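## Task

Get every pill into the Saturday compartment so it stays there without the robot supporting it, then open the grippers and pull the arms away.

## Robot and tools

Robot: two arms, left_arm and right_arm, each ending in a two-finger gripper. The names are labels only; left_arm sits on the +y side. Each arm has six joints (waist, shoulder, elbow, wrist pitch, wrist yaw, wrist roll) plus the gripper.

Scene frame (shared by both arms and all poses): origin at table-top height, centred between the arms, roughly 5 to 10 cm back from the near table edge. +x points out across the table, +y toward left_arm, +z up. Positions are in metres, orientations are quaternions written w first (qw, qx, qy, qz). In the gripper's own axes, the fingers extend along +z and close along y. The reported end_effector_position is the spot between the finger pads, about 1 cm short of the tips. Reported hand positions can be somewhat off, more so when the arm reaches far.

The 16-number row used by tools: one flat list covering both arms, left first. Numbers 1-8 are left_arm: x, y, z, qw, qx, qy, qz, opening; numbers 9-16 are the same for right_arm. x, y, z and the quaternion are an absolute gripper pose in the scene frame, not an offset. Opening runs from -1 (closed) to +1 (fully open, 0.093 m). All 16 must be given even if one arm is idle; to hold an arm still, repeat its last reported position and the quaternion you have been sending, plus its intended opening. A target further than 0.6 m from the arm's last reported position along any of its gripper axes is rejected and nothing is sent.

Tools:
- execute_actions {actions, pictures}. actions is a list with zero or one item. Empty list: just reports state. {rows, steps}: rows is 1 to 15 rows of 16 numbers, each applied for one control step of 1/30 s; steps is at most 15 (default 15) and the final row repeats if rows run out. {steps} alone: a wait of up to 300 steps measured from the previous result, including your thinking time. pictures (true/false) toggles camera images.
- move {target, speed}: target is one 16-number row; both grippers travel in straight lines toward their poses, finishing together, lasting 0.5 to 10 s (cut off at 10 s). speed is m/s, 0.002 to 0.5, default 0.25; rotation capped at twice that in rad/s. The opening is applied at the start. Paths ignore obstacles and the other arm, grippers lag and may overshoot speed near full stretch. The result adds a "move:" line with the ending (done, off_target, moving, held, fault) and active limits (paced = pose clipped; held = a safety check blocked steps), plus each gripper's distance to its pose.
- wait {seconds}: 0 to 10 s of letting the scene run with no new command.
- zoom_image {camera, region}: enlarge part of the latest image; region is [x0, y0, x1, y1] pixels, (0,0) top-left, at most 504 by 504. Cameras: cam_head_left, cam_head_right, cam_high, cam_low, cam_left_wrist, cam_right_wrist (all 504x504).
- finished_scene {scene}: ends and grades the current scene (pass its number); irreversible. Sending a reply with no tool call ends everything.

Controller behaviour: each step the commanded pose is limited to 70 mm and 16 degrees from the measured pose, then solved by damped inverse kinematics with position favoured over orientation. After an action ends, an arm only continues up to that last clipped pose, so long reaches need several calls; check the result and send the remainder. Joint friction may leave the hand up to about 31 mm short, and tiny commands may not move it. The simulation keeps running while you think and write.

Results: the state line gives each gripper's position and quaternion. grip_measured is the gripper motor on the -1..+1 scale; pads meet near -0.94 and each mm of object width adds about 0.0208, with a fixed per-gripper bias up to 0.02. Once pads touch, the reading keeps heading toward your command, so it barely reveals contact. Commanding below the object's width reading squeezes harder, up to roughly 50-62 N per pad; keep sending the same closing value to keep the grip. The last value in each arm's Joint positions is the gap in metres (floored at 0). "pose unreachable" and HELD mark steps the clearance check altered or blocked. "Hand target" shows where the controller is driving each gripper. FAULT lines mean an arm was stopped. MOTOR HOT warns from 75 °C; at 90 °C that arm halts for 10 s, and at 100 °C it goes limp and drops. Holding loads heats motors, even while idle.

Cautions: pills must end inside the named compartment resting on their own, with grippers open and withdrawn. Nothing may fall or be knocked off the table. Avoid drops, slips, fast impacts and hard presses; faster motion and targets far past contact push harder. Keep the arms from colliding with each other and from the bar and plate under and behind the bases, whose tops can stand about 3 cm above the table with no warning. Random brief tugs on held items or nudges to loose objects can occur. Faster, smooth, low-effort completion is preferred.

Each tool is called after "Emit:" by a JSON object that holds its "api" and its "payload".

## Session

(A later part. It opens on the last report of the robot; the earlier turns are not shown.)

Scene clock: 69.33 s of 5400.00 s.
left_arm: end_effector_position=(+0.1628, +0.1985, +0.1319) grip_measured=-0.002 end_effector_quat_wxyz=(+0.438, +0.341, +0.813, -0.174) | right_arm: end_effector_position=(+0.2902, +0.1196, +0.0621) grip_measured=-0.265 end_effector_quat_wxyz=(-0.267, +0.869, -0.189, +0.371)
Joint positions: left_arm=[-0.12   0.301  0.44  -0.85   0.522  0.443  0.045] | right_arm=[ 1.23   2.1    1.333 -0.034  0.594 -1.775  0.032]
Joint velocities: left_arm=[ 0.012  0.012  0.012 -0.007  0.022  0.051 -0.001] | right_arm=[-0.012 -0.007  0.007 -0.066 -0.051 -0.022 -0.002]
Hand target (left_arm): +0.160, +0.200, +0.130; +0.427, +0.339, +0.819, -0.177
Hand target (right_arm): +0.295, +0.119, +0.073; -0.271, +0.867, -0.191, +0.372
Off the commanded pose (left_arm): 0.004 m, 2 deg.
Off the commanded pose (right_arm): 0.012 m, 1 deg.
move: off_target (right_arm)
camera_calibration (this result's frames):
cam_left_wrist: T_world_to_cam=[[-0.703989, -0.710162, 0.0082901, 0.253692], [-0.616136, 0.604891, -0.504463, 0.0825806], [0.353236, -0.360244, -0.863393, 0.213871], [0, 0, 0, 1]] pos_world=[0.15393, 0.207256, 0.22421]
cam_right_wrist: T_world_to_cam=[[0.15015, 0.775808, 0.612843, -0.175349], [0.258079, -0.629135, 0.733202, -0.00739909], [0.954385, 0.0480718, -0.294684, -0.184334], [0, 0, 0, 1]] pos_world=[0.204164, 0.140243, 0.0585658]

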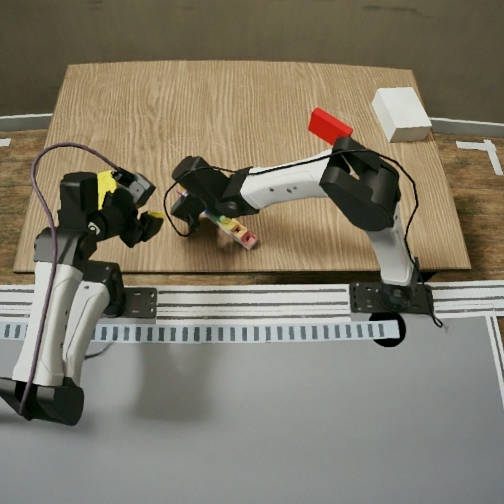

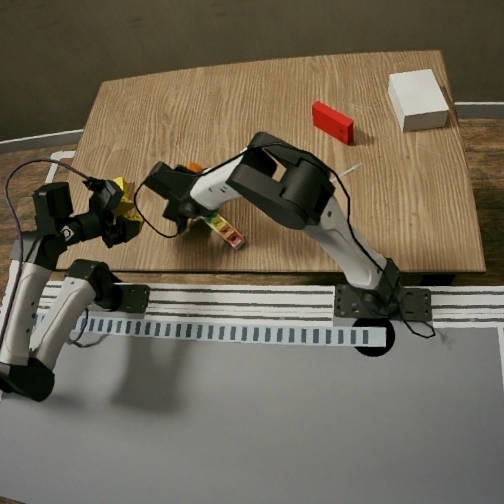

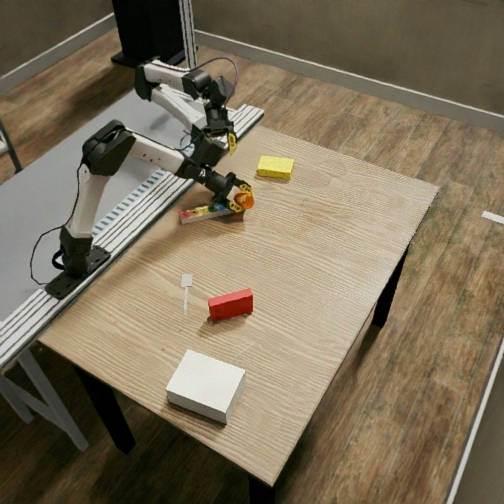

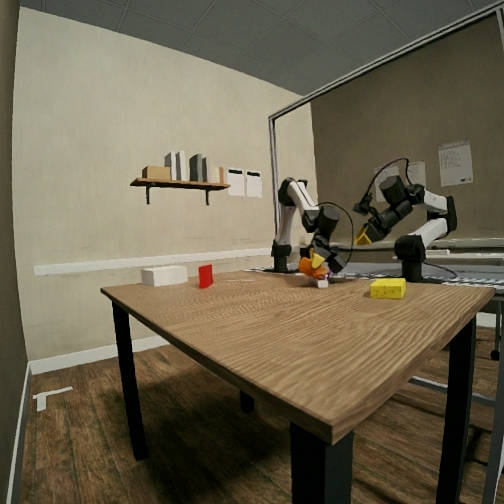

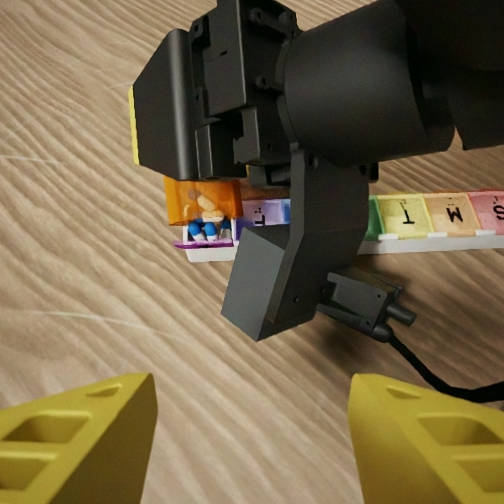

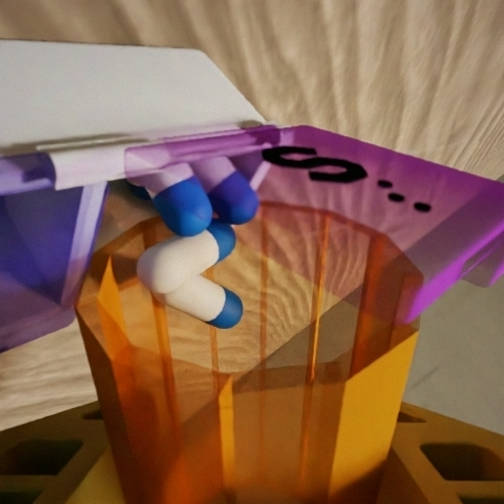

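Emit:
{"api": "move", "payload": {"target": [0.16,0.2,0.13,0.427,0.34,0.82,-0.177,0, 0.295,0.116,0.079,0.271,-0.867,0.191,-0.372,-0.3], "speed": 0.008}}

Emit:
{"api": "zoom_image", "payload": {"camera": "cam_left_wrist", "region": [130,140,300,310]}}

Scene clock: 73.47 s of 5400.00 s.
left_arm: end_effector_position=(+0.1628, +0.1985, +0.1319) grip_measured=-0.002 end_effector_quat_wxyz=(+0.438, +0.341, +0.813, -0.174) | right_arm: end_effector_position=(+0.2905, +0.1154, +0.0639) grip_measured=-0.265 end_effector_quat_wxyz=(-0.259, +0.872, -0.187, +0.370)
Joint positions: left_arm=[-0.12   0.301  0.44  -0.85   0.522  0.443  0.045] | right_arm=[ 1.225  2.089  1.333 -0.06   0.59  -1.78   0.032]
Joint velocities: left_arm=[ 0.012  0.012 -0.007 -0.022 -0.037 -0.051  0.   ] | right_arm=[-0.007  0.002 -0.007  0.007  0.022  0.007 -0.   ]
Hand target (left_arm): +0.160, +0.200, +0.130; +0.427, +0.339, +0.819, -0.177
Hand target (right_arm): +0.295, +0.116, +0.079; -0.271, +0.867, -0.191, +0.372
Off the commanded pose (left_arm): 0.004 m, 2 deg.
Off the commanded pose (right_arm): 0.016 m, 2 deg.
move: off_target (right_arm)
camera_calibration (this result's frames):
cam_left_wrist: T_world_to_cam=[[-0.703989, -0.710162, 0.0082901, 0.253692], [-0.616136, 0.604891, -0.504463, 0.0825806], [0.353236, -0.360244, -0.863393, 0.213871], [0, 0, 0, 1]] pos_world=[0.15393, 0.207256, 0.22421]
cam_right_wrist: T_world_to_cam=[[0.153534, 0.785648, 0.59932, -0.17454], [0.263015, -0.617123, 0.741608, -0.0147251], [0.952497, 0.0437684, -0.301387, -0.182448], [0, 0, 0, 1]] pos_world=[0.204452, 0.136025, 0.0605381]

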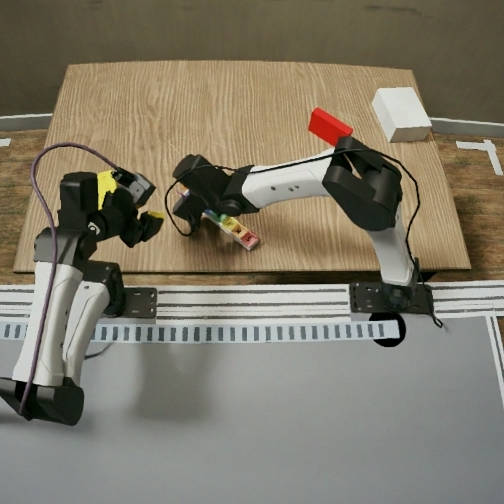

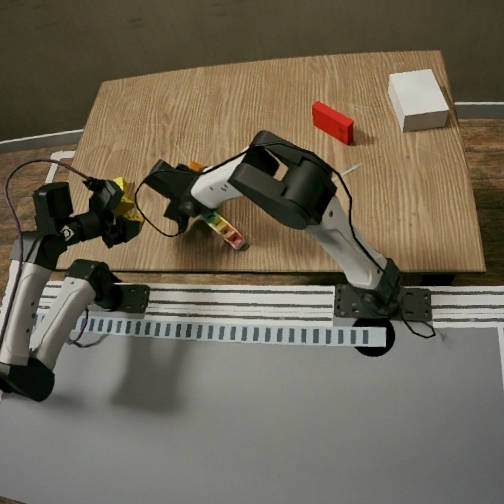

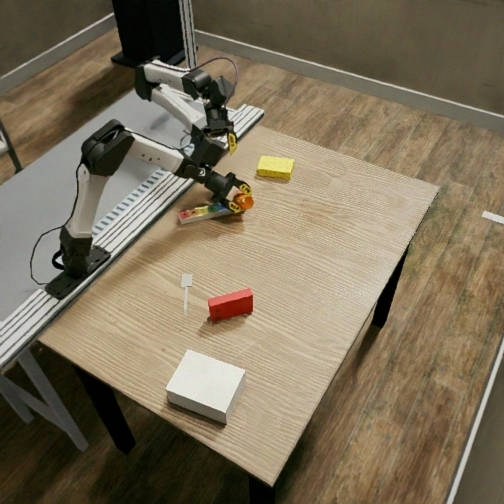

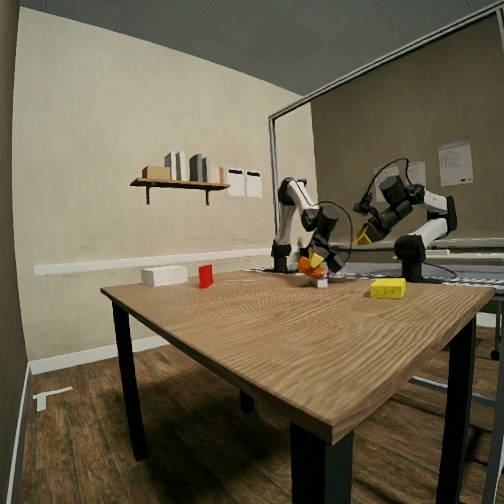

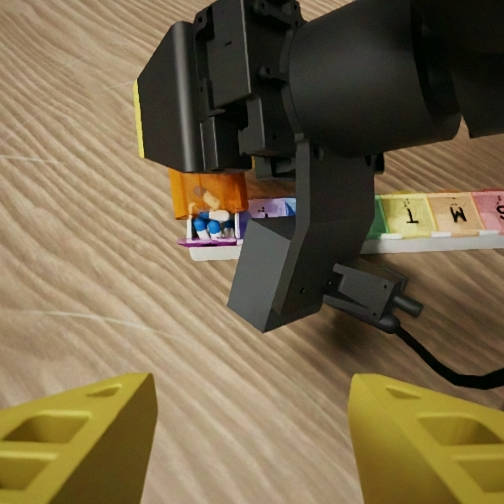

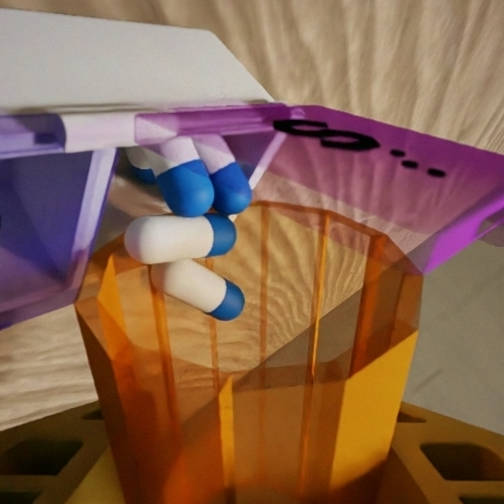

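Region (130, 140, 300, 310) of cam_left_wrist's 504x504 image, scaled by 2.965, with more detail than that image has.

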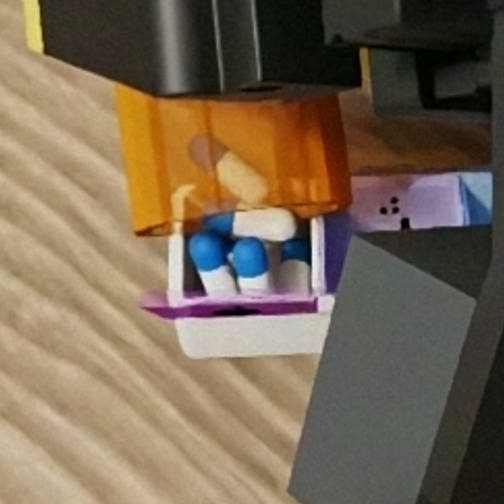

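Emit:
{"api": "move", "payload": {"target": [0.16,0.2,0.13,0.427,0.34,0.82,-0.177,0, 0.299,0.115,0.081,0.271,-0.867,0.191,-0.372,-0.3], "speed": 0.008}}

Emit:
{"api": "zoom_image", "payload": {"camera": "cam_left_wrist", "region": [130,140,300,310]}}

Scene clock: 76.30 s of 5400.00 s.
left_arm: end_effector_position=(+0.1628, +0.1985, +0.1319) grip_measured=-0.002 end_effector_quat_wxyz=(+0.438, +0.341, +0.813, -0.174) | right_arm: end_effector_position=(+0.2936, +0.1135, +0.0633) grip_measured=-0.265 end_effector_quat_wxyz=(-0.257, +0.873, -0.186, +0.369)
Joint positions: left_arm=[-0.12   0.301  0.44  -0.85   0.522  0.443  0.045] | right_arm=[ 1.216  2.089  1.333 -0.061  0.583 -1.788  0.032]
Joint velocities: left_arm=[ 0.002  0.007 -0.012  0.022 -0.037  0.007  0.001] | right_arm=[-0.007 -0.007 -0.002 -0.125 -0.022  0.066  0.001]
Hand target (left_arm): +0.160, +0.200, +0.130; +0.427, +0.339, +0.819, -0.177
Hand target (right_arm): +0.299, +0.115, +0.081; -0.271, +0.867, -0.191, +0.372
Off the commanded pose (left_arm): 0.004 m, 2 deg.
Off the commanded pose (right_arm): 0.019 m, 2 deg.
move: off_target (right_arm)
camera_calibration (this result's frames):
cam_left_wrist: T_world_to_cam=[[-0.703989, -0.710162, 0.0082901, 0.253692], [-0.616136, 0.604891, -0.504463, 0.0825806], [0.353236, -0.360244, -0.863393, 0.213871], [0, 0, 0, 1]] pos_world=[0.15393, 0.207256, 0.22421]
cam_right_wrist: T_world_to_cam=[[0.154503, 0.788736, 0.595, -0.173532], [0.26536, -0.613231, 0.743997, -0.017552], [0.951689, 0.0429393, -0.304045, -0.184982], [0, 0, 0, 1]] pos_world=[0.207515, 0.134051, 0.0600673]

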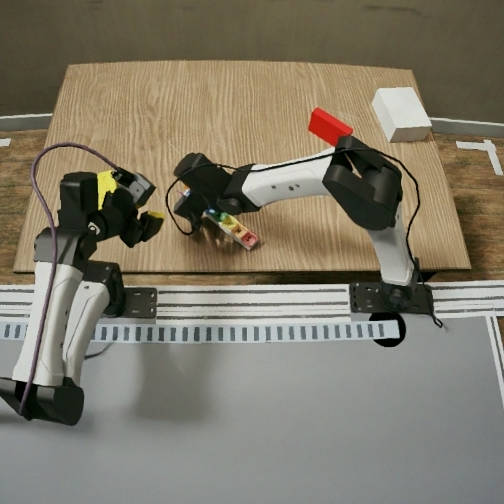

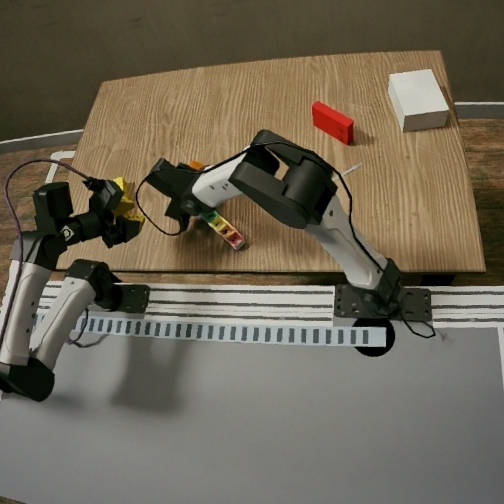

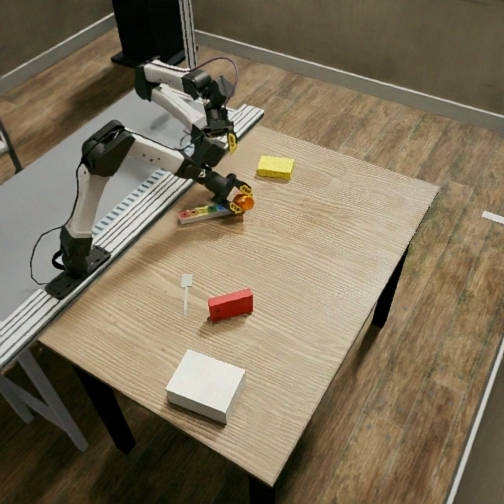

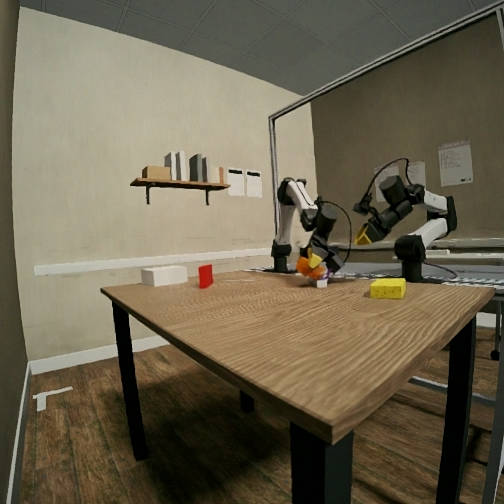

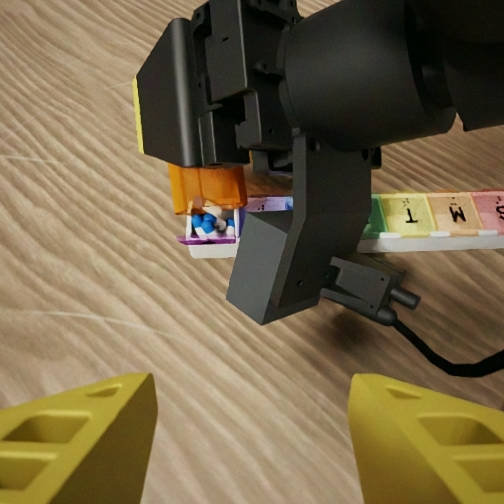

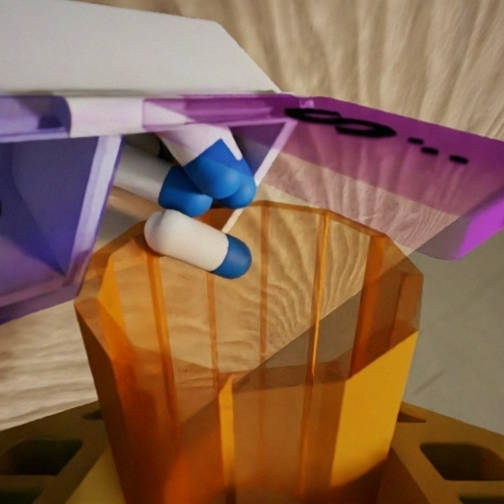

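Region (130, 140, 300, 310) of cam_left_wrist's 504x504 image, scaled by 2.965, with more detail than that image has.

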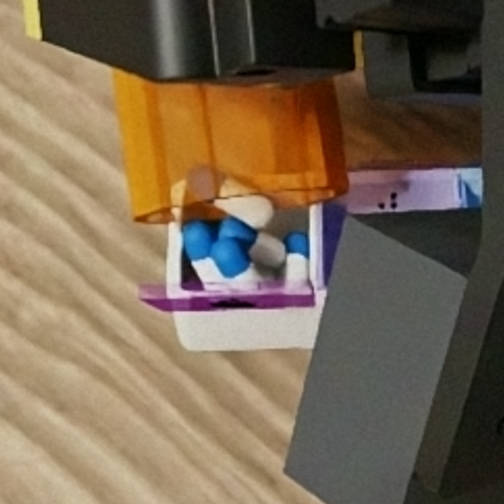

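Emit:
{"api": "move", "payload": {"target": [0.16,0.2,0.13,0.427,0.34,0.82,-0.177,0, 0.299,0.111,0.085,0.271,-0.867,0.191,-0.372,-0.3], "speed": 0.008}}

Emit:
{"api": "zoom_image", "payload": {"camera": "cam_left_wrist", "region": [130,140,300,310]}}

Scene clock: 80.10 s of 5400.00 s.
left_arm: end_effector_position=(+0.1628, +0.1985, +0.1319) grip_measured=-0.002 end_effector_quat_wxyz=(+0.438, +0.341, +0.813, -0.174) | right_arm: end_effector_position=(+0.2953, +0.1123, +0.0725) grip_measured=-0.265 end_effector_quat_wxyz=(-0.262, +0.871, -0.188, +0.370)
Joint positions: left_arm=[-0.12   0.301  0.44  -0.85   0.522  0.443  0.045] | right_arm=[ 1.211  2.068  1.333 -0.069  0.581 -1.792  0.032]
Joint velocities: left_arm=[-0.012 -0.002  0.002 -0.051 -0.066  0.022  0.001] | right_arm=[ 0.002 -0.002  0.007 -0.022  0.007  0.051 -0.001]
Hand target (left_arm): +0.160, +0.200, +0.130; +0.427, +0.339, +0.819, -0.177
Hand target (right_arm): +0.299, +0.111, +0.085; -0.271, +0.867, -0.191, +0.372
Off the commanded pose (left_arm): 0.004 m, 2 deg.
Off the commanded pose (right_arm): 0.013 m, 1 deg.
move: off_target (right_arm)
camera_calibration (this result's frames):
cam_left_wrist: T_world_to_cam=[[-0.703989, -0.710162, 0.0082901, 0.253692], [-0.616136, 0.604891, -0.504463, 0.0825806], [0.353236, -0.360244, -0.863393, 0.213871], [0, 0, 0, 1]] pos_world=[0.15393, 0.207256, 0.22421]
cam_right_wrist: T_world_to_cam=[[0.15237, 0.782073, 0.604272, -0.177543], [0.261336, -0.621532, 0.738513, -0.0231172], [0.953146, 0.0453907, -0.299086, -0.184799], [0, 0, 0, 1]] pos_world=[0.209234, 0.132871, 0.0690856]

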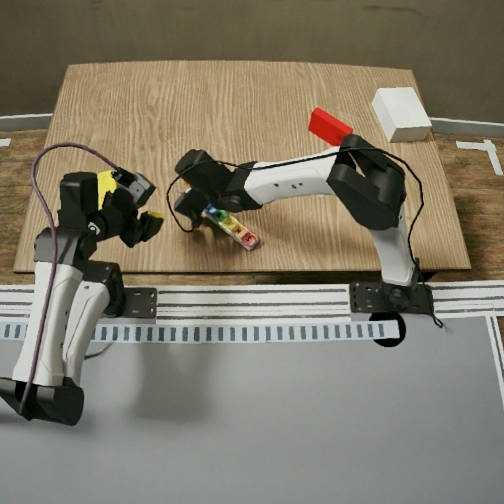

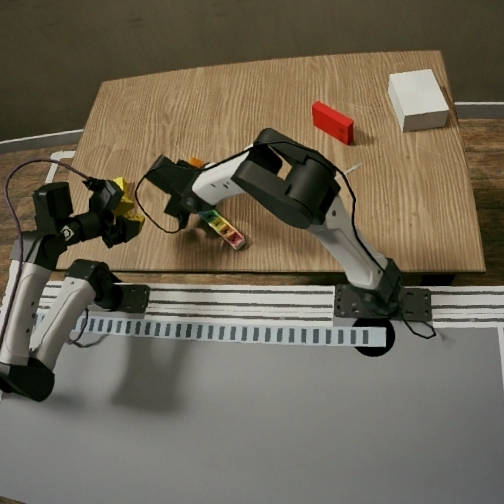

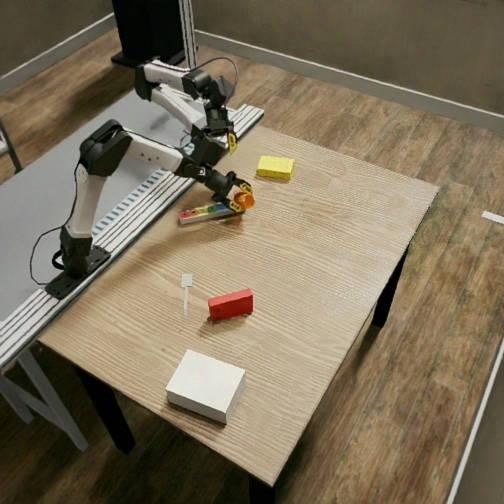

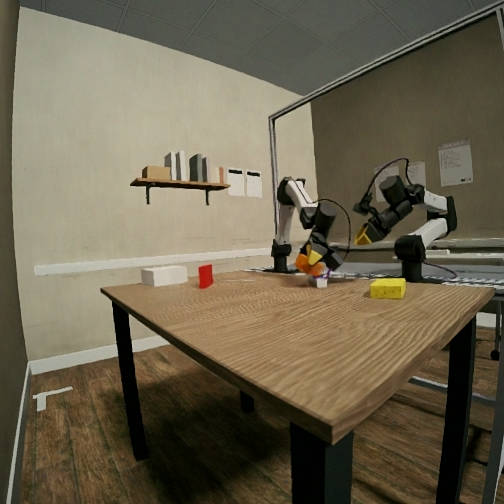

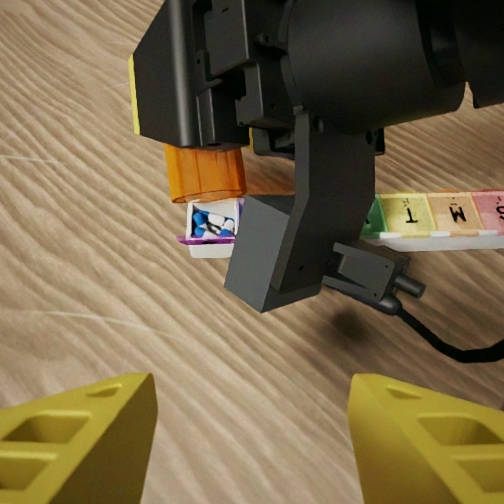

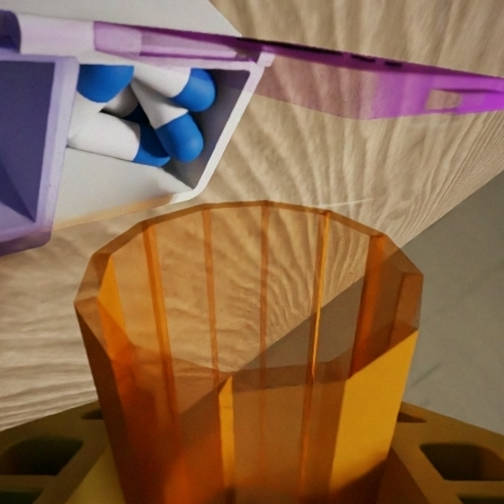

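Region (130, 140, 300, 310) of cam_left_wrist's 504x504 image, scaled by 2.965, with more detail than that image has.

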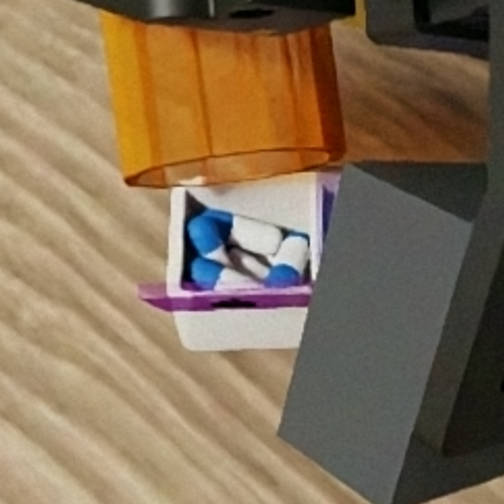

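All in. Put the bottle down.

Emit:
{"api": "move", "payload": {"target": [0.16,0.2,0.13,0.427,0.34,0.82,-0.177,0, 0.44,0.06,0.09,0.631,-0.264,0.688,0.242,-0.3], "speed": 0.3}}

Emit:
{"api": "move", "payload": {"target": [0.16,0.2,0.13,0.427,0.34,0.82,-0.177,0, 0.44,0.06,0.035,0.631,-0.264,0.688,0.242,-0.3], "speed": 0.05}}

Scene clock: 85.20 s of 5400.00 s.
left_arm: end_effector_position=(+0.1628, +0.1985, +0.1319) grip_measured=-0.002 end_effector_quat_wxyz=(+0.438, +0.341, +0.813, -0.174) | right_arm: end_effector_position=(+0.4340, +0.0657, +0.0860) grip_measured=-0.265 end_effector_quat_wxyz=(+0.619, -0.276, +0.693, +0.245)
Joint positions: left_arm=[-0.12   0.301  0.44  -0.85   0.522  0.443  0.045] | right_arm=[ 0.782  2.269  1.096  1.045 -0.023  0.004  0.032]
Joint velocities: left_arm=[ 0.002 -0.012 -0.012  0.007  0.037  0.051  0.001] | right_arm=[-0.002 -0.017 -0.002 -0.081 -0.051 -0.007  0.001]
Hand target (left_arm): +0.160, +0.200, +0.130; +0.427, +0.339, +0.819, -0.177
Hand target (right_arm): +0.441, +0.064, +0.090; +0.628, -0.265, +0.689, +0.246
Off the commanded pose (left_arm): 0.004 m, 2 deg.
Off the commanded pose (right_arm): 0.009 m, 2 deg.
move: done
camera_calibration (this result's frames):
cam_left_wrist: T_world_to_cam=[[-0.703989, -0.710162, 0.0082901, 0.253692], [-0.616136, 0.604891, -0.504463, 0.0825806], [0.353236, -0.360244, -0.863393, 0.213871], [0, 0, 0, 1]] pos_world=[0.15393, 0.207256, 0.22421]
cam_right_wrist: T_world_to_cam=[[0.688474, -0.724964, -0.0207609, -0.250346], [-0.40052, -0.356184, -0.844226, 0.3077], [0.604638, 0.589543, -0.535586, -0.174984], [0, 0, 0, 1]] pos_world=[0.401399, 0.0312664, 0.160851]

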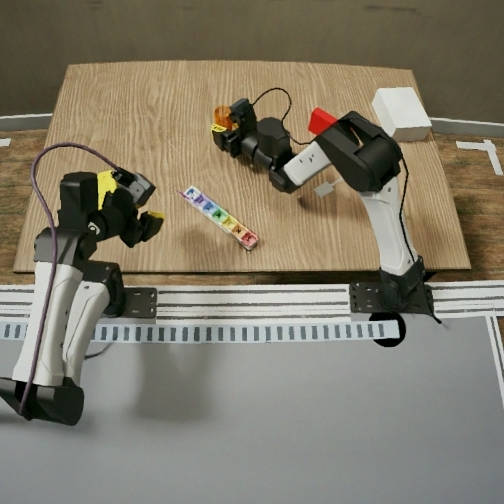

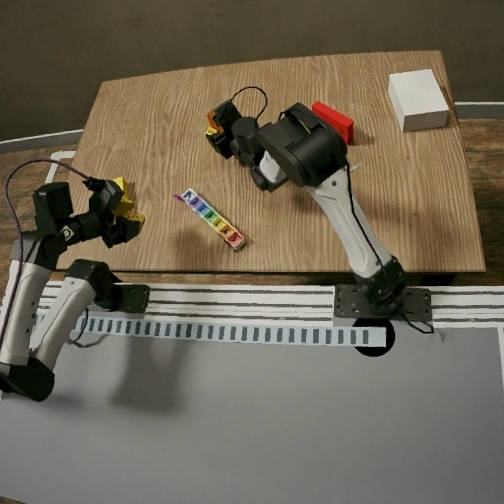

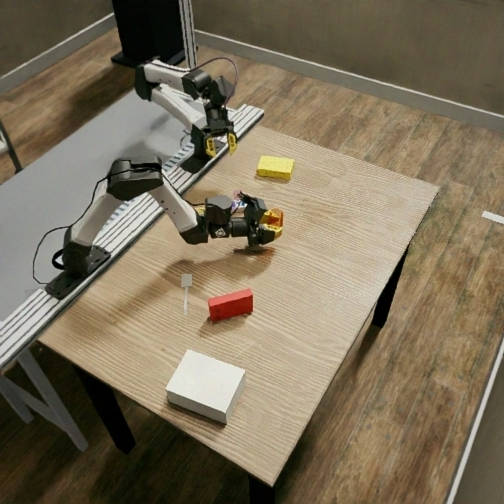

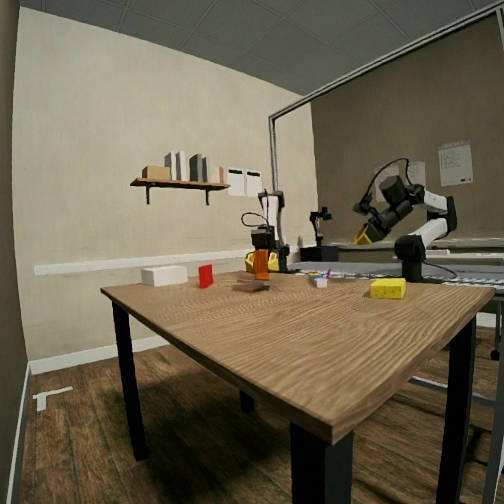

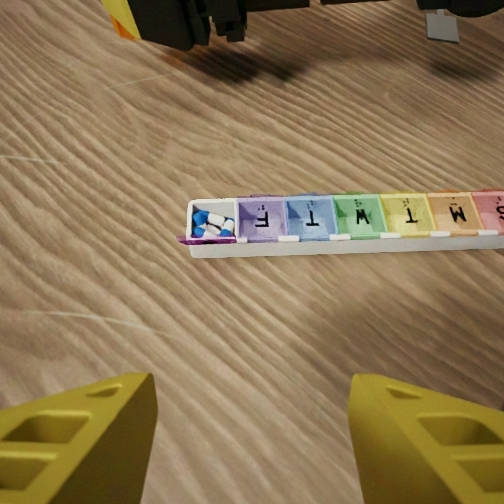

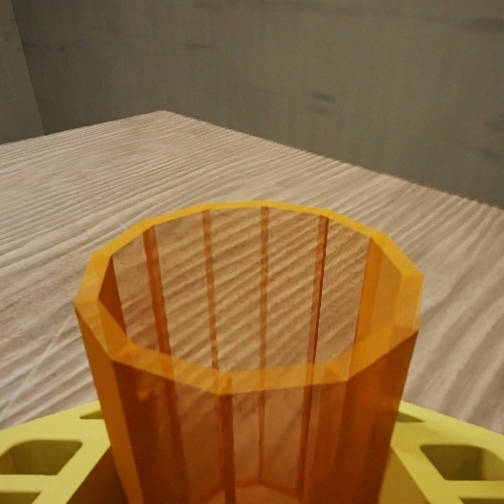

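Scene clock: 86.53 s of 5400.00 s.
left_arm: end_effector_position=(+0.1628, +0.1985, +0.1319) grip_measured=-0.002 end_effector_quat_wxyz=(+0.438, +0.341, +0.813, -0.174) | right_arm: end_effector_position=(+0.4326, +0.0633, +0.0430) grip_measured=-0.265 end_effector_quat_wxyz=(+0.633, -0.271, +0.681, +0.249)
Joint positions: left_arm=[-0.12   0.301  0.44  -0.85   0.522  0.443  0.045] | right_arm=[ 0.782  2.433  1.096  1.248 -0.021  0.004  0.032]
Joint velocities: left_arm=[ 0.007 -0.007  0.007  0.037  0.007 -0.066 -0.001] | right_arm=[-0.002  0.002 -0.007 -0.081  0.007  0.022  0.   ]
Hand target (left_arm): +0.160, +0.200, +0.130; +0.427, +0.339, +0.819, -0.177
Hand target (right_arm): +0.440, +0.060, +0.035; +0.631, -0.264, +0.688, +0.242
Off the commanded pose (left_arm): 0.004 m, 2 deg.
Off the commanded pose (right_arm): 0.011 m, 1 deg.
move: off_target (right_arm)
camera_calibration (this result's frames):
cam_left_wrist: T_world_to_cam=[[-0.703989, -0.710162, 0.0082901, 0.253692], [-0.616136, 0.604891, -0.504463, 0.0825806], [0.353236, -0.360244, -0.863393, 0.213871], [0, 0, 0, 1]] pos_world=[0.15393, 0.207256, 0.22421]
cam_right_wrist: T_world_to_cam=[[0.687368, -0.726047, -0.0195326, -0.251497], [-0.376711, -0.333391, -0.864256, 0.259075], [0.620979, 0.60142, -0.502672, -0.204971], [0, 0, 0, 1]] pos_world=[0.39775, 0.0270483, 0.115962]

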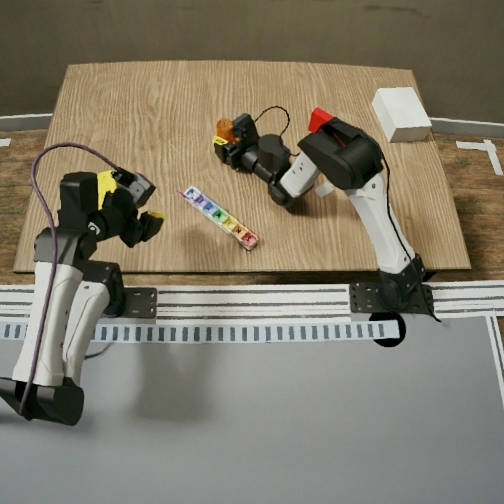

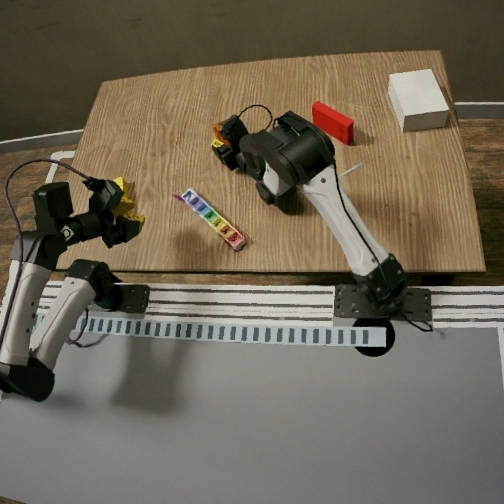

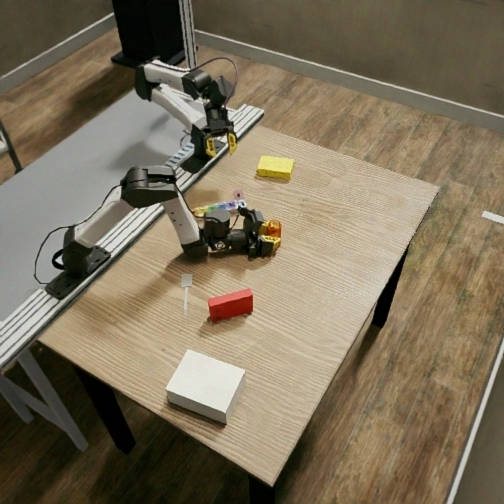

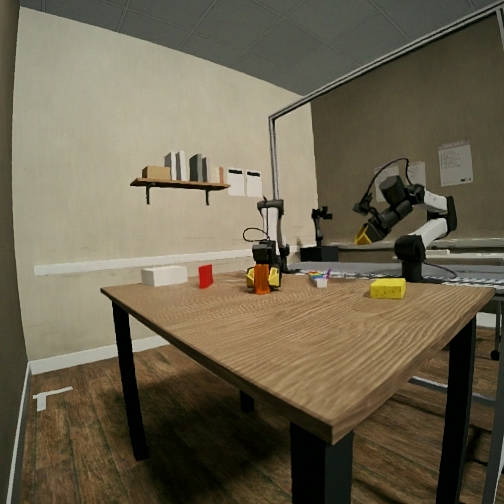

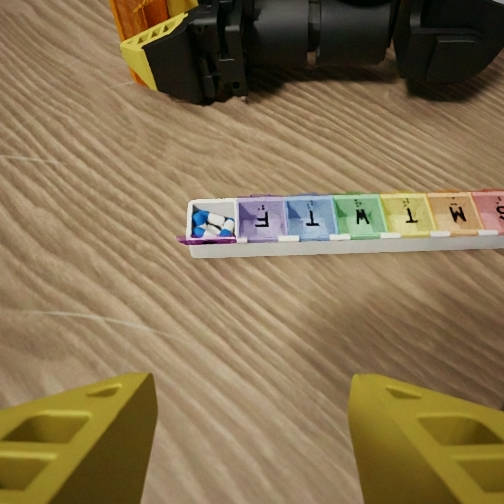

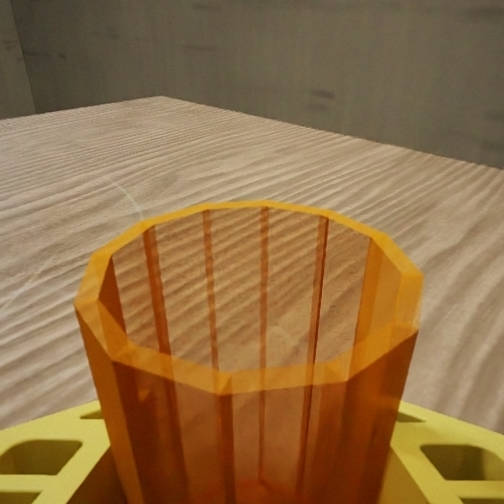

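Emit:
{"api": "execute_actions", "payload": {"actions": [{"rows":[[0.16,0.2,0.13,0.427,0.34,0.82,-0.177,0,0.4326,0.0633,0.043,0.633,-0.271,0.681,0.249,1]]}], "pictures": false}}

Emit:
{"api": "move", "payload": {"target": [0.16,0.25,0.2,0.427,0.34,0.82,-0.177,0, 0.34,-0.03,0.2,0.631,-0.264,0.688,0.242,1]}}

Emit:
{"api": "finished_scene", "payload": {"scene": 1}}

Scene clock: 87.60 s of 5400.00 s.
left_arm: end_effector_position=(+0.1628, +0.1985, +0.1319) grip_measured=-0.002 end_effector_quat_wxyz=(+0.438, +0.341, +0.813, -0.174) | right_arm: end_effector_position=(+0.4326, +0.0633, +0.0427) grip_measured=+0.988 end_effector_quat_wxyz=(+0.633, -0.271, +0.681, +0.249)
Joint positions: left_arm=[-0.12   0.301  0.44  -0.85   0.522  0.443  0.045] | right_arm=[ 0.782  2.433  1.096  1.247 -0.021  0.004  0.093]
Joint velocities: left_arm=[-0.012 -0.002 -0.002  0.095 -0.037 -0.007  0.001] | right_arm=[ 0.017  0.007 -0.002 -0.022  0.022 -0.007  0.   ]
Hand target (left_arm): +0.160, +0.200, +0.130; +0.427, +0.339, +0.819, -0.177
Hand target (right_arm): +0.433, +0.063, +0.043; +0.633, -0.271, +0.681, +0.249
Off the commanded pose (left_arm): 0.004 m, 2 deg.
Off the commanded pose (right_arm): 0.000 m, 0 deg.
Steps of this call (steps 1 to 17: nothing new was sent; steps 18 to 32: all 15 steps of this action). Readings (end_effector_position):
18: left_arm (+0.1628, +0.1985, +0.1319) | right_arm (+0.4326, +0.0633, +0.0431)
19: left_arm (+0.1628, +0.1985, +0.1319) | right_arm (+0.4326, +0.0633, +0.0431)
21: left_arm (+0.1628, +0.1985, +0.1319) | right_arm (+0.4326, +0.0633, +0.0427)
25: left_arm (+0.1628, +0.1985, +0.1319) | right_arm (+0.4326, +0.0633, +0.0427)
32: the state above

Scene clock: 89.53 s of 5400.00 s.
left_arm: end_effector_position=(+0.1616, +0.2500, +0.1969) grip_measured=-0.002 end_effector_quat_wxyz=(+0.431, +0.341, +0.819, -0.168) | right_arm: end_effector_position=(+0.3411, -0.0272, +0.2015) grip_measured=+0.988 end_effector_quat_wxyz=(+0.634, -0.265, +0.684, +0.244)
Joint positions: left_arm=[ 0.618  0.696  0.84  -1.455  0.922  1.289  0.045] | right_arm=[ 0.765  1.536  0.632  0.813 -0.021  0.004  0.093]
Joint velocities: left_arm=[-0.007 -0.017  0.022 -0.037 -0.037  0.11  -0.001] | right_arm=[ 0.012  0.012  0.002 -0.051  0.022  0.037 -0.   ]
Hand target (left_arm): +0.161, +0.250, +0.200; +0.429, +0.338, +0.820, -0.172
Hand target (right_arm): +0.340, -0.032, +0.198; +0.631, -0.264, +0.688, +0.242
Off the commanded pose (left_arm): 0.003 m, 1 deg.
Off the commanded pose (right_arm): 0.003 m, 1 deg.
move: done
camera_calibration (this result's frames):
cam_left_wrist: T_world_to_cam=[[-0.698249, -0.715832, 0.00569793, 0.289861], [-0.627825, 0.60854, -0.485299, 0.0806433], [0.343925, -0.342437, -0.87433, 0.288263], [0, 0, 0, 1]] pos_world=[0.153884, 0.257129, 0.289522]
cam_right_wrist: T_world_to_cam=[[0.675318, -0.73726, -0.0198308, -0.247386], [-0.383672, -0.32822, -0.863173, 0.333716], [0.629873, 0.590525, -0.504519, -0.0169878], [0, 0, 0, 1]] pos_world=[0.305802, -0.0628235, 0.274578]

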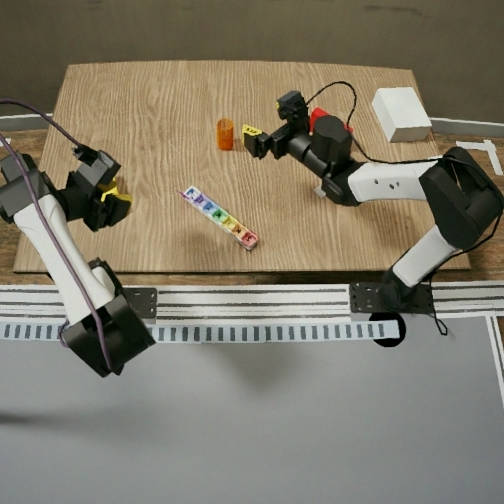

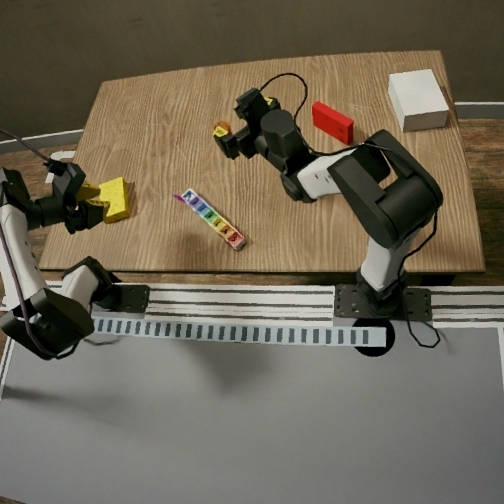

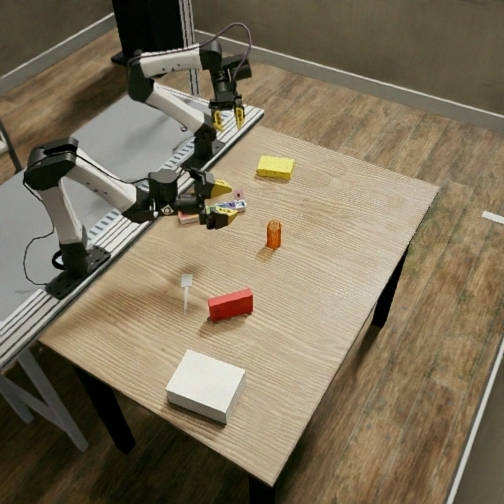

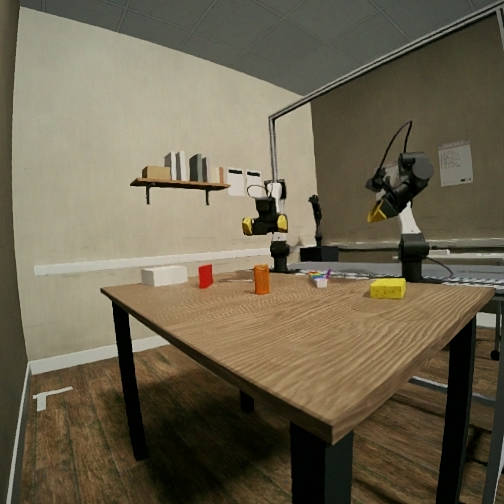

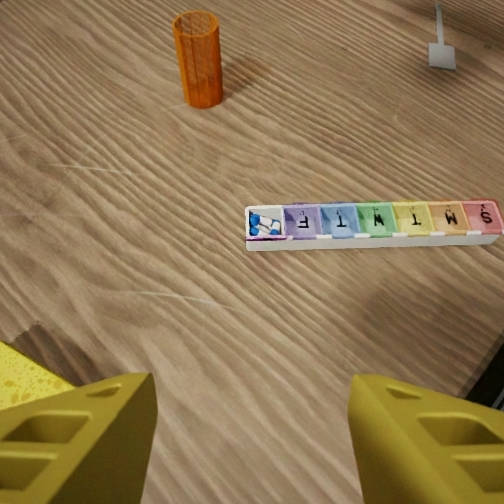

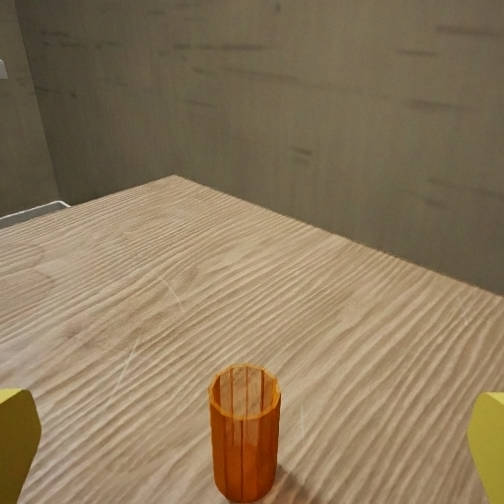

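The scene is finished: the task was done.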